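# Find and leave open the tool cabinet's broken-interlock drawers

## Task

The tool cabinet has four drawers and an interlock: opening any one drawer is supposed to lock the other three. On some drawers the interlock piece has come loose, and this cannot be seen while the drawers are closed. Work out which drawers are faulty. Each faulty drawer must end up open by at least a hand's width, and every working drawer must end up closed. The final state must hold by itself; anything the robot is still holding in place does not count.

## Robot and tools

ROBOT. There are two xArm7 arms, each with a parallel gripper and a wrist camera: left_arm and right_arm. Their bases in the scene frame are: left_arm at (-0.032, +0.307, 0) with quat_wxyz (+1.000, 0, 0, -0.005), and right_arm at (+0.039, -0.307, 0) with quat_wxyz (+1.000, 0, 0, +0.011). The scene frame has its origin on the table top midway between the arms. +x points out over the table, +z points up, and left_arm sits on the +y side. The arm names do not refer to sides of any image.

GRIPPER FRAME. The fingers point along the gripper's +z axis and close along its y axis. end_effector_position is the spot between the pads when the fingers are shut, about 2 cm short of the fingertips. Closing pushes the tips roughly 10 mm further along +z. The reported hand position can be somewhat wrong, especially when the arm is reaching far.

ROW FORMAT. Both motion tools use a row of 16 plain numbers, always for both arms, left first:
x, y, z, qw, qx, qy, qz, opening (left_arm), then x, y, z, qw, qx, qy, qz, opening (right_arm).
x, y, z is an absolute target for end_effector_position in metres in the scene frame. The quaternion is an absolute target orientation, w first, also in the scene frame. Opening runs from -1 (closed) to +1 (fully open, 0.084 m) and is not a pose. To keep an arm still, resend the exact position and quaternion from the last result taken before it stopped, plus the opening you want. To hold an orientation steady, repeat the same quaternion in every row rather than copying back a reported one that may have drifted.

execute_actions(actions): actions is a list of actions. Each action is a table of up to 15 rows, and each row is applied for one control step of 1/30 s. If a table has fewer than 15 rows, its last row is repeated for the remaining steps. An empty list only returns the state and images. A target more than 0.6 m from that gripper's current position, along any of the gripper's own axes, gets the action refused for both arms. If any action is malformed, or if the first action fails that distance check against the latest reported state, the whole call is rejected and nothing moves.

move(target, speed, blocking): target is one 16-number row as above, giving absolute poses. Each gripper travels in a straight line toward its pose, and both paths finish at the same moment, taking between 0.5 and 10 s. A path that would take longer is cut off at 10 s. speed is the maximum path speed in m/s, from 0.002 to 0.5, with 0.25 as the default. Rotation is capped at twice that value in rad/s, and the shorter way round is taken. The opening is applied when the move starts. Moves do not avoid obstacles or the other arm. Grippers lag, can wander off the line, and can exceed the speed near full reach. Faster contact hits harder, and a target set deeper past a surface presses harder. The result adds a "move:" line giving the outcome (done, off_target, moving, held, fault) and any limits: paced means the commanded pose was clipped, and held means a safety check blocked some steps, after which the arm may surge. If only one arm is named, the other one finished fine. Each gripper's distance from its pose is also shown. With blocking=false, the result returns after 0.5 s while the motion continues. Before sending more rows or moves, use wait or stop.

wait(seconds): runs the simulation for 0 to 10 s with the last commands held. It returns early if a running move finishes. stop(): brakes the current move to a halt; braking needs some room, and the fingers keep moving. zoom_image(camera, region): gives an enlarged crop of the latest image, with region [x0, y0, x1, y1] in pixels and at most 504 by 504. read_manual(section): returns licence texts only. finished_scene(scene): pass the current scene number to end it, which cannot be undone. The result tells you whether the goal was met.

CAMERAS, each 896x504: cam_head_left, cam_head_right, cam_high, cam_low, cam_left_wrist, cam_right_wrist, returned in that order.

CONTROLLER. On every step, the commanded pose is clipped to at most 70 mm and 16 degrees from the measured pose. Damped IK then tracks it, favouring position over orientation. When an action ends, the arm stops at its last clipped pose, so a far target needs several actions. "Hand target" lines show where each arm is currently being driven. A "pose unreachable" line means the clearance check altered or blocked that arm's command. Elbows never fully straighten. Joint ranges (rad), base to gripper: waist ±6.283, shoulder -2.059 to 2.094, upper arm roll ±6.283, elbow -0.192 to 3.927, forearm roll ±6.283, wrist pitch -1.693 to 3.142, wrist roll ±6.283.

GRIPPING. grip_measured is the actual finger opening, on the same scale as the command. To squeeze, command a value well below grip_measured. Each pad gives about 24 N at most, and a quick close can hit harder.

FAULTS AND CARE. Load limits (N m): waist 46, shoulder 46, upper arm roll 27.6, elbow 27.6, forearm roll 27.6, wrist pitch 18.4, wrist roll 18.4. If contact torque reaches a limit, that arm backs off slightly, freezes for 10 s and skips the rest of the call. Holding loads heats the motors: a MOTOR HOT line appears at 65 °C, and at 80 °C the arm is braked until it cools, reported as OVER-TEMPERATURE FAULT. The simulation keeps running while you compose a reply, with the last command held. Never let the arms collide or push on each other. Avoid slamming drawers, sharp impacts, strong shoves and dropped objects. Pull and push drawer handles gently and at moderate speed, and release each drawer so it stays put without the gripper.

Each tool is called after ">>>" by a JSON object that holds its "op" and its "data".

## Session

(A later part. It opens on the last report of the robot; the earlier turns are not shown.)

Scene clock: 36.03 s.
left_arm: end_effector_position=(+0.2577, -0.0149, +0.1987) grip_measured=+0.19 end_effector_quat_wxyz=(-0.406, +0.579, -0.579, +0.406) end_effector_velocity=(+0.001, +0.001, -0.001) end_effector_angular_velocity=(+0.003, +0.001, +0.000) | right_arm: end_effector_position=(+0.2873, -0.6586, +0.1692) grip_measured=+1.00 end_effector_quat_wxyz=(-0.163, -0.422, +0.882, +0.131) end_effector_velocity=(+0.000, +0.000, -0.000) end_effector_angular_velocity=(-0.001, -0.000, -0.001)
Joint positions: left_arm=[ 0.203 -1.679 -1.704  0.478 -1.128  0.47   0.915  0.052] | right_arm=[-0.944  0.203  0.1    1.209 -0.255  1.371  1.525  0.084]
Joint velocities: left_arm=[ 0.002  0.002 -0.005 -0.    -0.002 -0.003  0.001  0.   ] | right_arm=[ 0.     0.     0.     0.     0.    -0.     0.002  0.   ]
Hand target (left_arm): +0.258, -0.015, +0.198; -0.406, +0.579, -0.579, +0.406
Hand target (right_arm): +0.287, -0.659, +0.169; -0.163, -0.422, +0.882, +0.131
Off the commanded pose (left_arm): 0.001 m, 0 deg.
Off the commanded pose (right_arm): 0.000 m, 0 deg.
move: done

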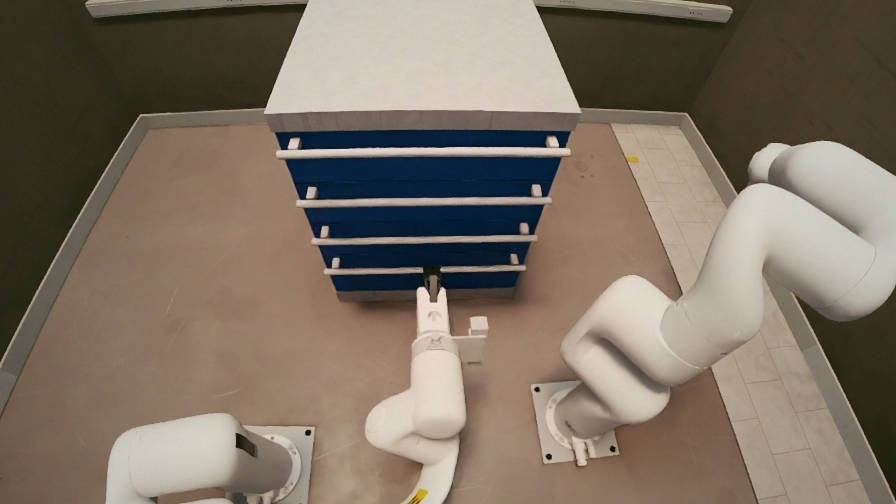

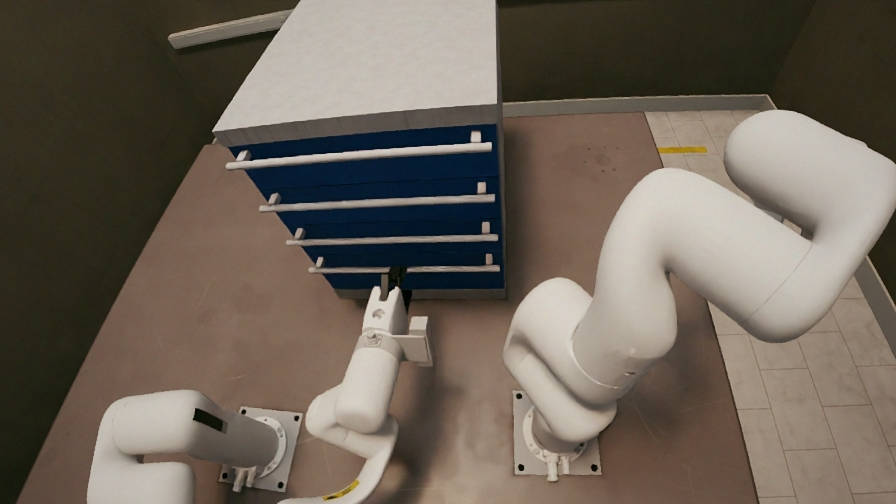

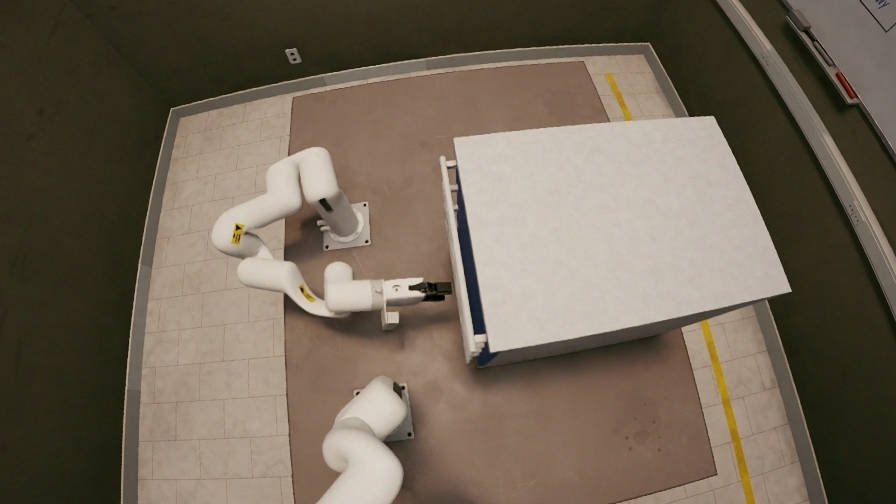

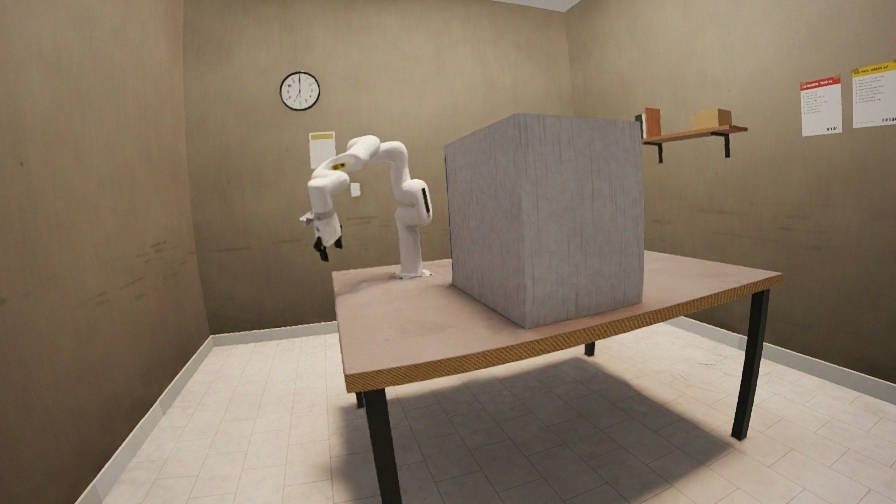

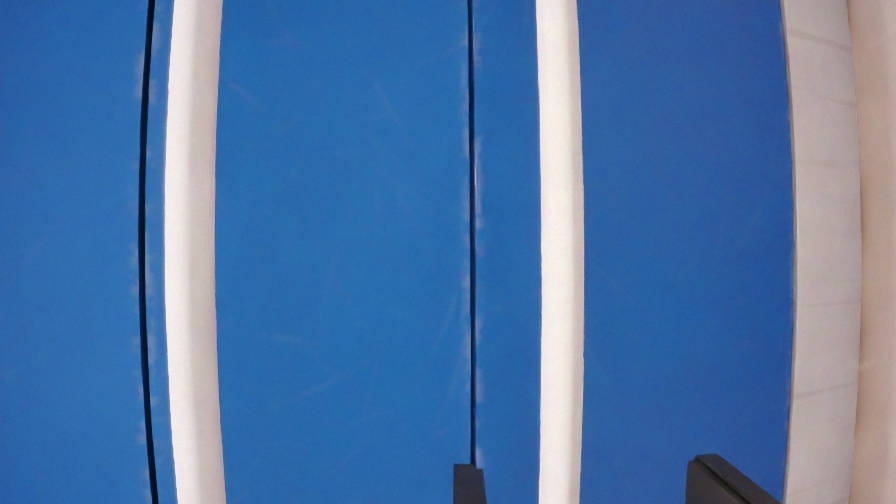

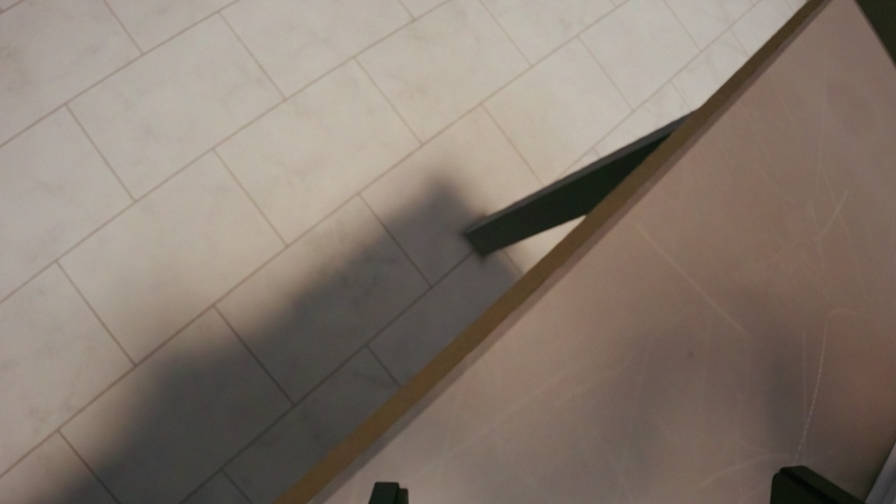

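>>> {"op": "move", "data": {"target": [0.295,-0.015,0.186,0.406,-0.579,0.579,-0.406,0.2,0.2873,-0.6586,0.1692,-0.163,-0.422,0.882,0.131,1], "speed": 0.08}}

Scene clock: 51.63 s.
left_arm: end_effector_position=(+0.2946, -0.0151, +0.1860) grip_measured=+0.19 end_effector_quat_wxyz=(-0.406, +0.579, -0.579, +0.406) end_effector_velocity=(+0.000, -0.000, -0.000) end_effector_angular_velocity=(+0.001, +0.000, -0.002) | right_arm: end_effector_position=(+0.2873, -0.6586, +0.1692) grip_measured=+1.00 end_effector_quat_wxyz=(-0.163, -0.422, +0.882, +0.131) end_effector_velocity=(-0.000, -0.000, +0.000) end_effector_angular_velocity=(-0.000, +0.001, -0.001)
Joint positions: left_arm=[ 0.368 -1.621 -1.759  0.537 -1.262  0.337  1.041  0.052] | right_arm=[-0.944  0.203  0.1    1.209 -0.255  1.371  1.525  0.084]
Joint velocities: left_arm=[ 0.002  0.002 -0.001  0.    -0.004 -0.003  0.005  0.   ] | right_arm=[-0.     0.    -0.     0.001 -0.     0.001  0.     0.   ]
Hand target (left_arm): +0.295, -0.015, +0.186; -0.406, +0.579, -0.579, +0.406
Hand target (right_arm): +0.287, -0.659, +0.169; -0.163, -0.422, +0.882, +0.131
Off the commanded pose (left_arm): 0.000 m, 0 deg.
Off the commanded pose (right_arm): 0.000 m, 0 deg.
move: done

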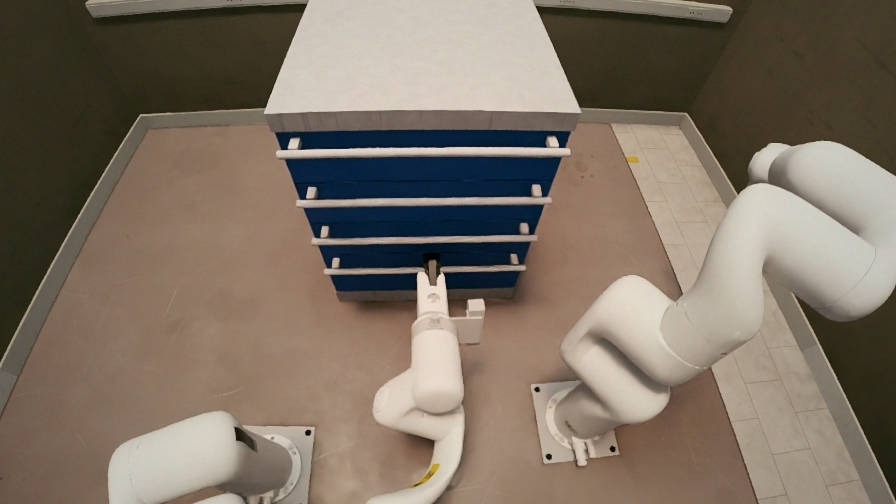

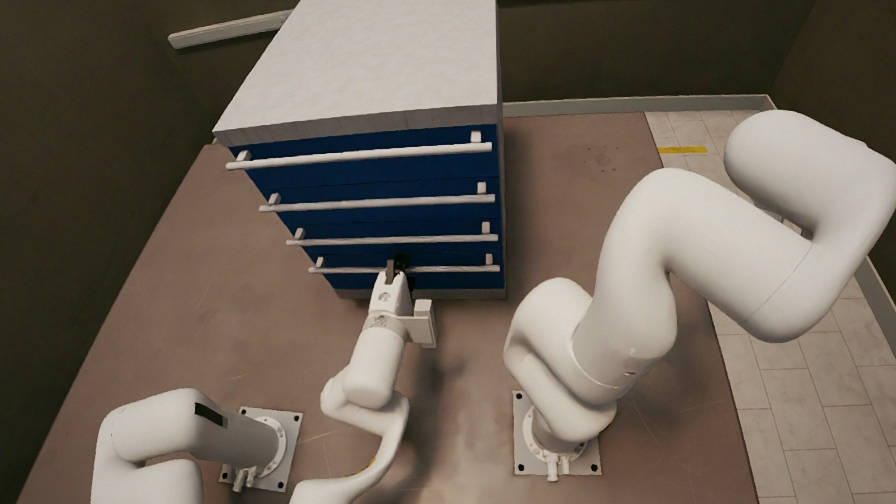

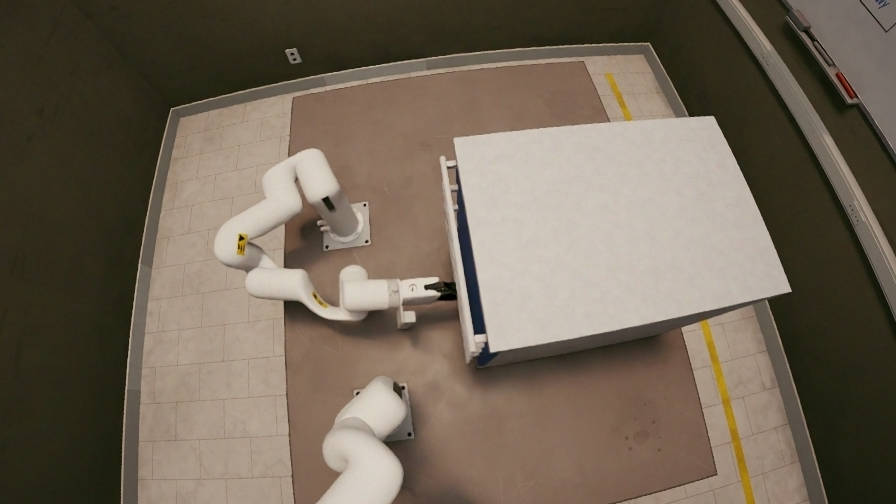

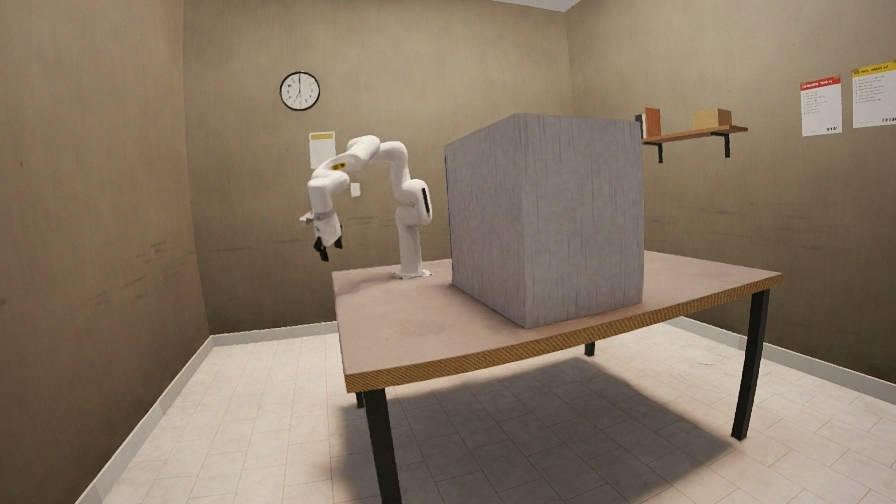

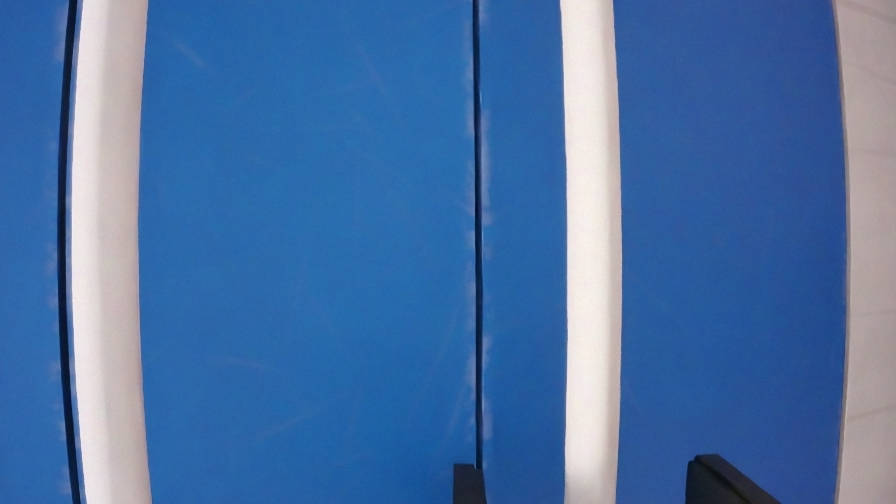

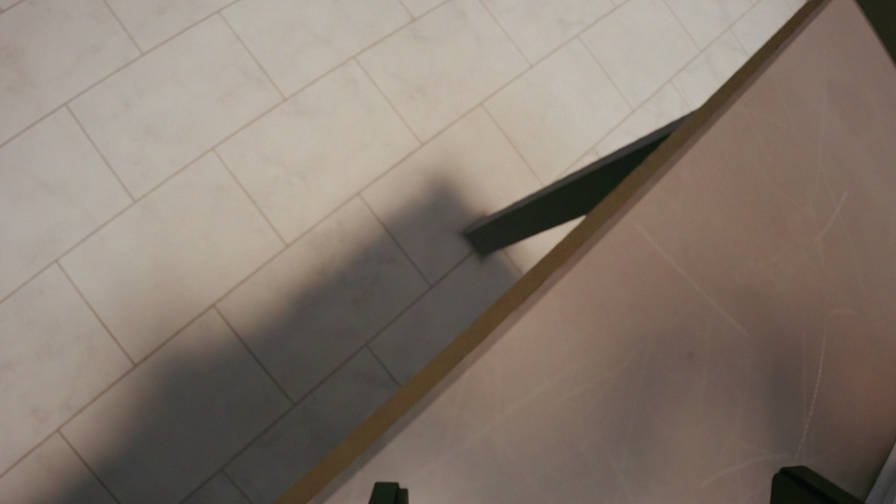

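>>> {"op": "move", "data": {"target": [0.297,-0.015,0.1862,0.406,-0.579,0.579,-0.406,-1,0.2873,-0.6586,0.1692,-0.163,-0.422,0.882,0.131,1], "speed": 0.03}}

>>> {"op": "move", "data": {"target": [0.177,-0.015,0.1862,0.406,-0.579,0.579,-0.406,-1,0.2873,-0.6586,0.1692,-0.163,-0.422,0.882,0.131,1], "speed": 0.08}}

>>> {"op": "zoom_image", "data": {"camera": "cam_head_right", "region": [430,230,540,340]}}

Scene clock: 60.03 s.
left_arm: end_effector_position=(+0.2967, -0.0153, +0.1865) grip_measured=-0.74 end_effector_quat_wxyz=(-0.406, +0.579, -0.579, +0.406) end_effector_velocity=(+0.001, -0.000, -0.001) end_effector_angular_velocity=(+0.002, +0.000, +0.001) | right_arm: end_effector_position=(+0.2873, -0.6586, +0.1692) grip_measured=+1.00 end_effector_quat_wxyz=(-0.163, -0.422, +0.882, +0.131) end_effector_velocity=(+0.000, +0.000, -0.000) end_effector_angular_velocity=(-0.000, +0.000, +0.001)
Joint positions: left_arm=[ 0.378 -1.615 -1.759  0.541 -1.269  0.329  1.051  0.011] | right_arm=[-0.944  0.203  0.1    1.209 -0.255  1.371  1.525  0.084]
Joint velocities: left_arm=[ 0.005  0.    -0.002  0.003 -0.    -0.001  0.001  0.   ] | right_arm=[ 0.001 -0.     0.    -0.     0.    -0.     0.001 -0.   ]
Hand target (left_arm): +0.297, -0.015, +0.186; -0.406, +0.579, -0.579, +0.406
Hand target (right_arm): +0.287, -0.659, +0.169; -0.163, -0.422, +0.882, +0.131
Off the commanded pose (left_arm): 0.000 m, 0 deg.
Off the commanded pose (right_arm): 0.000 m, 0 deg.
move: done

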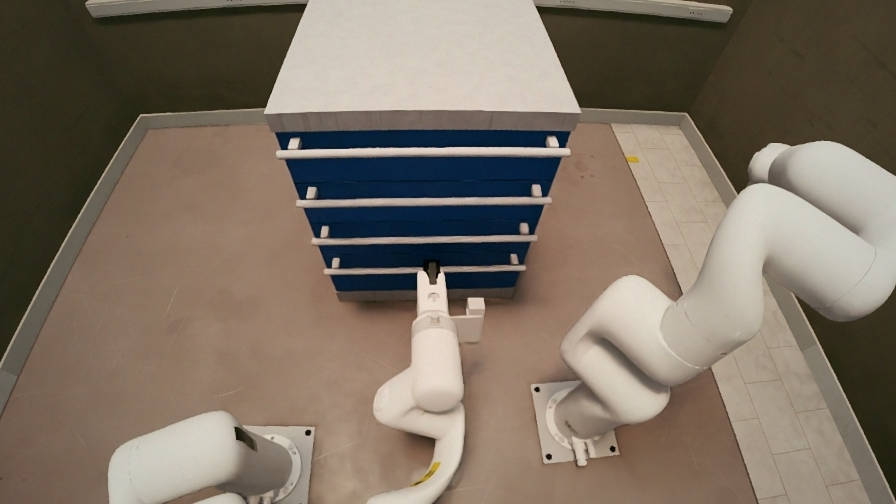

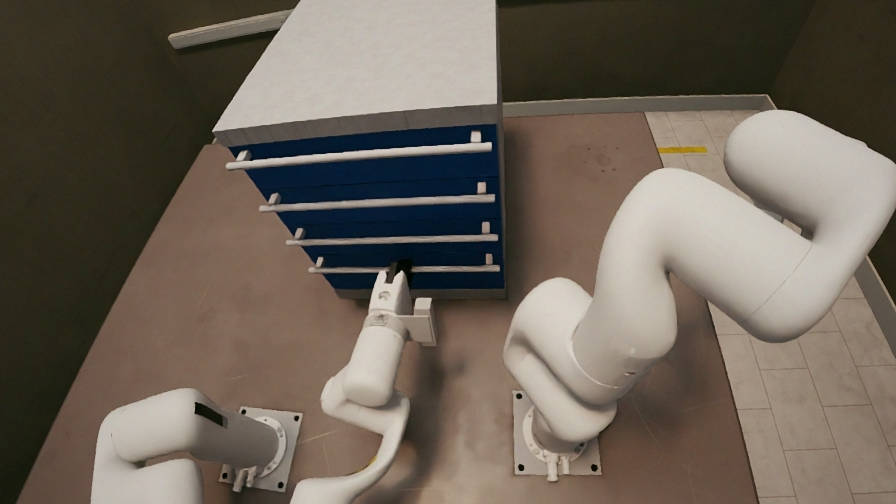

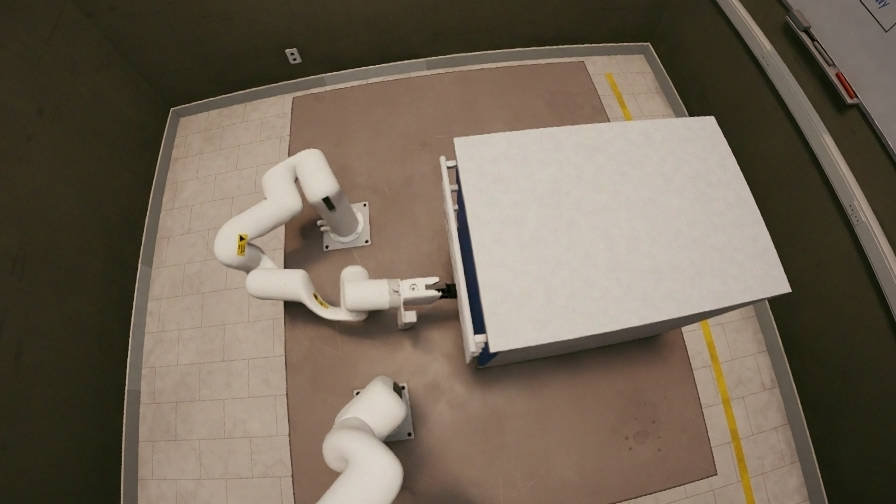

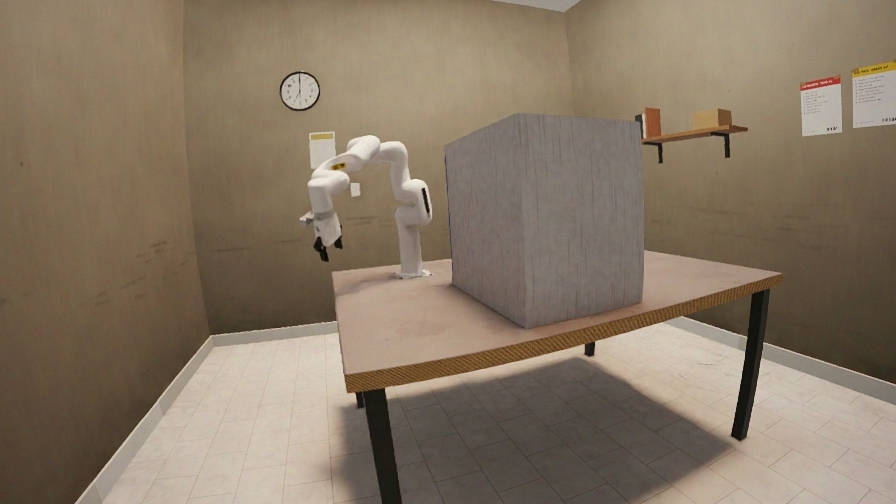

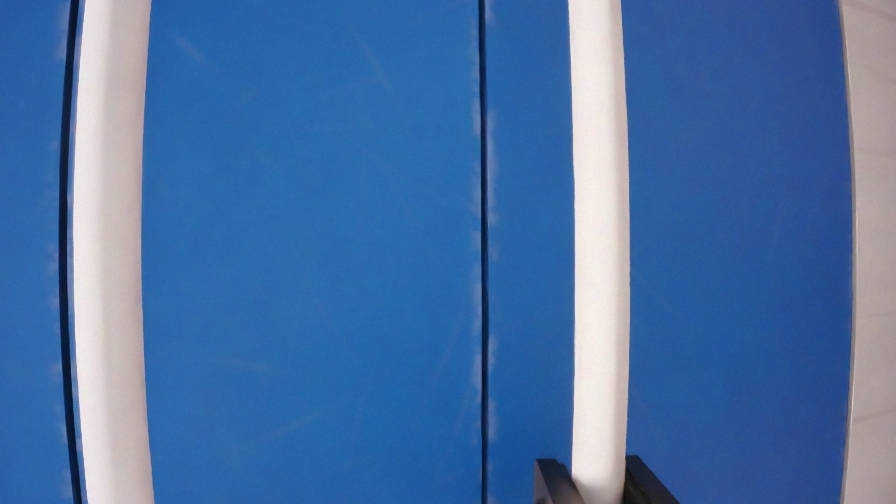

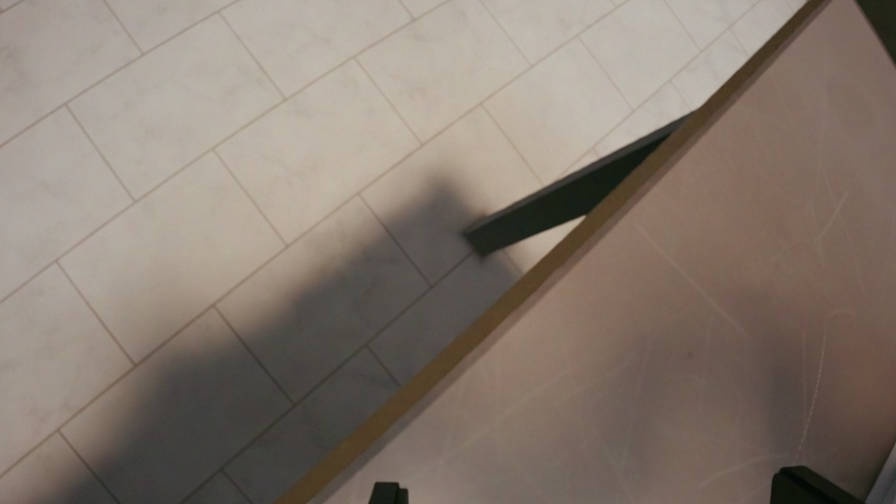

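Scene clock: 61.87 s.
left_arm: end_effector_position=(+0.1776, -0.0155, +0.1862) grip_measured=-0.74 end_effector_quat_wxyz=(-0.405, +0.579, -0.579, +0.406) end_effector_velocity=(-0.000, +0.000, -0.000) end_effector_angular_velocity=(+0.000, +0.000, +0.001) | right_arm: end_effector_position=(+0.2873, -0.6586, +0.1692) grip_measured=+1.00 end_effector_quat_wxyz=(-0.163, -0.422, +0.882, +0.131) end_effector_velocity=(-0.001, -0.000, -0.000) end_effector_angular_velocity=(+0.000, +0.001, -0.001)
Joint positions: left_arm=[-0.121 -1.768 -1.706  0.434 -0.92   0.727  0.648  0.011] | right_arm=[-0.944  0.203  0.1    1.209 -0.255  1.371  1.525  0.084]
Joint velocities: left_arm=[-0.001 -0.     0.001  0.     0.002  0.003 -0.002  0.   ] | right_arm=[-0.001 -0.    -0.    -0.    -0.     0.    -0.     0.   ]
Hand target (left_arm): +0.177, -0.015, +0.186; -0.405, +0.579, -0.579, +0.406
Hand target (right_arm): +0.287, -0.659, +0.169; -0.163, -0.422, +0.882, +0.131
Off the commanded pose (left_arm): 0.001 m, 0 deg.
Off the commanded pose (right_arm): 0.000 m, 0 deg.
move: done

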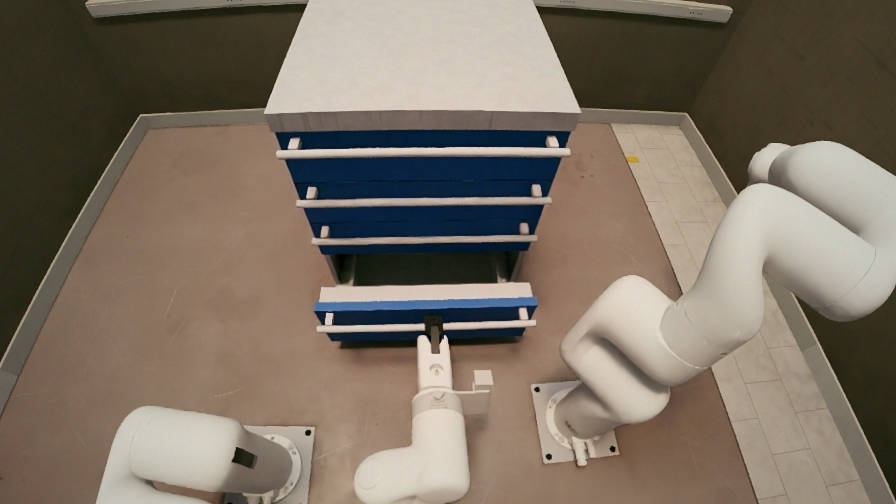

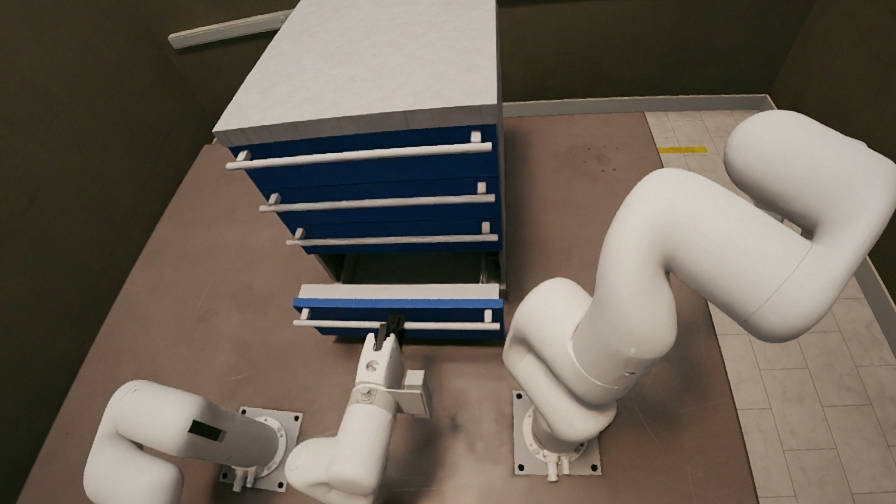

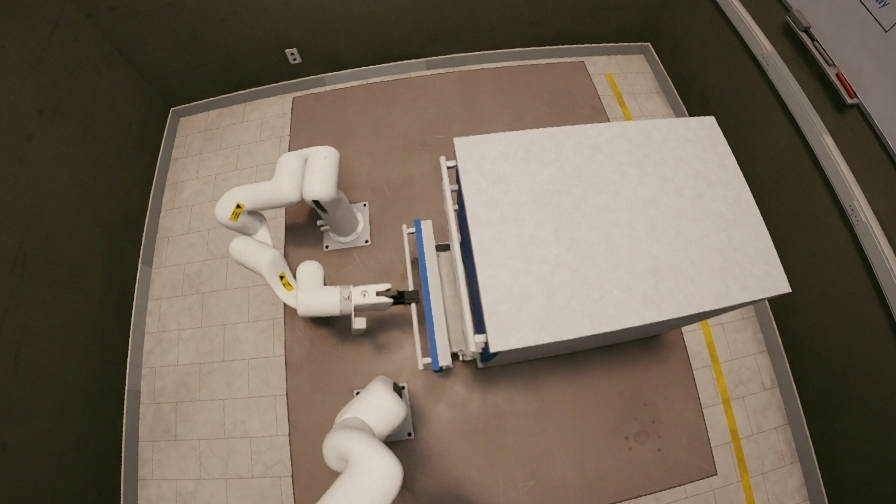

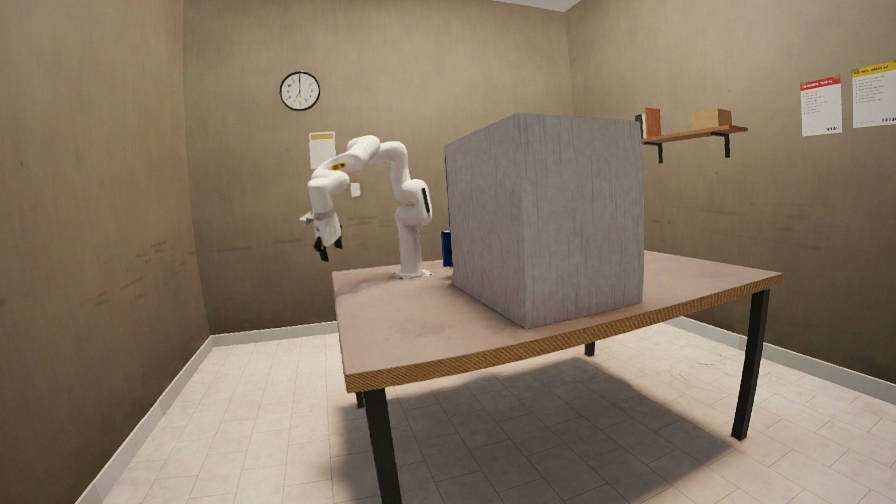

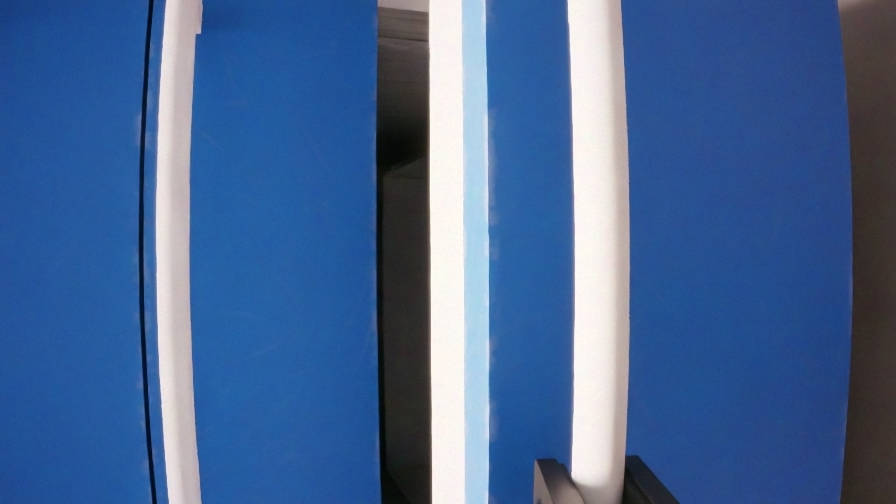

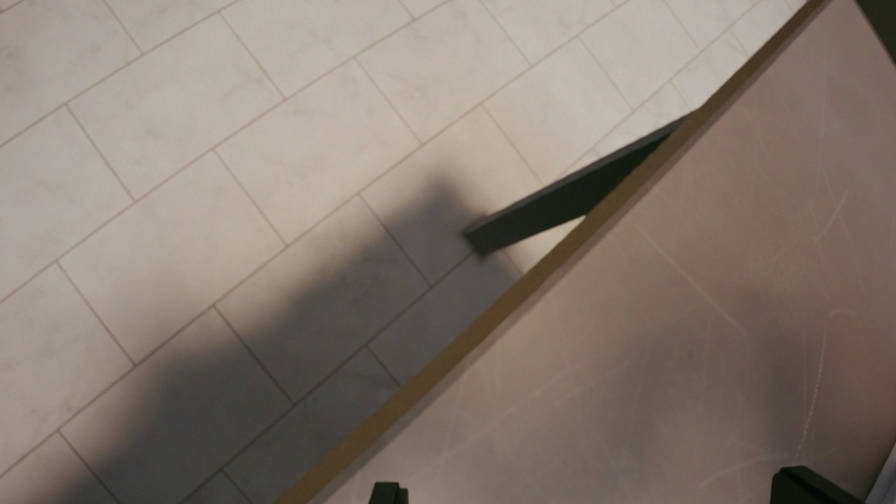

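Region (430, 230, 540, 340) of cam_head_right's 896x504 image, scaled by 4.582, with more detail than that image has.

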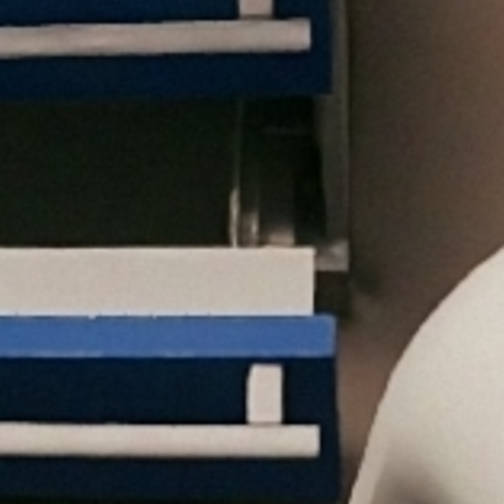

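Looks like a rail. Zoom more.

>>> {"op": "zoom_image", "data": {"camera": "cam_head_right", "region": [465,240,515,295]}}

>>> {"op": "zoom_image", "data": {"camera": "cam_high", "region": [420,320,500,380]}}

>>> {"op": "zoom_image", "data": {"camera": "cam_head_left", "region": [310,235,550,310]}}

Region (465, 240, 515, 295) of cam_head_right's 896x504 image, scaled by 9.164, with more detail than that image has; it fills the left 458 columns of this view, and the rest is white.

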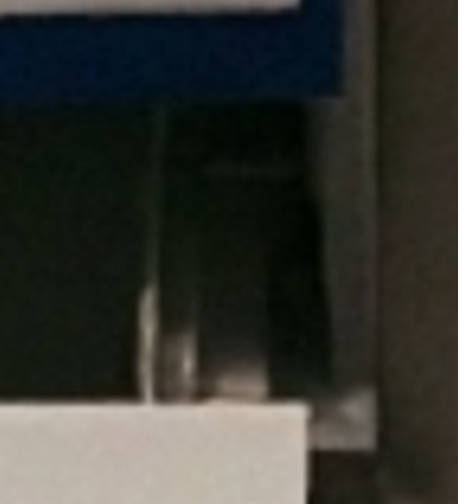

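Region (420, 320, 500, 380) of cam_high's 896x504 image, scaled by 6.300, with more detail than that image has; it fills the top 378 rows of this view, and the rest is white.

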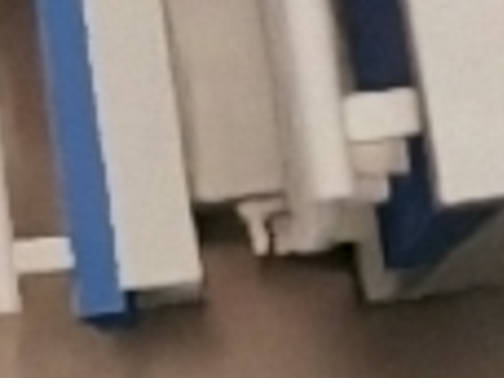

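Region (310, 235, 550, 310) of cam_head_left's 896x504 image, scaled by 2.100, with more detail than that image has; it fills the top 158 rows of this view, and the rest is white.

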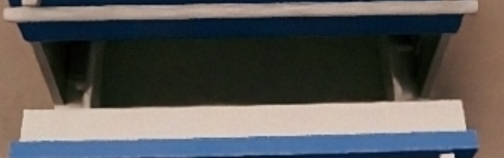

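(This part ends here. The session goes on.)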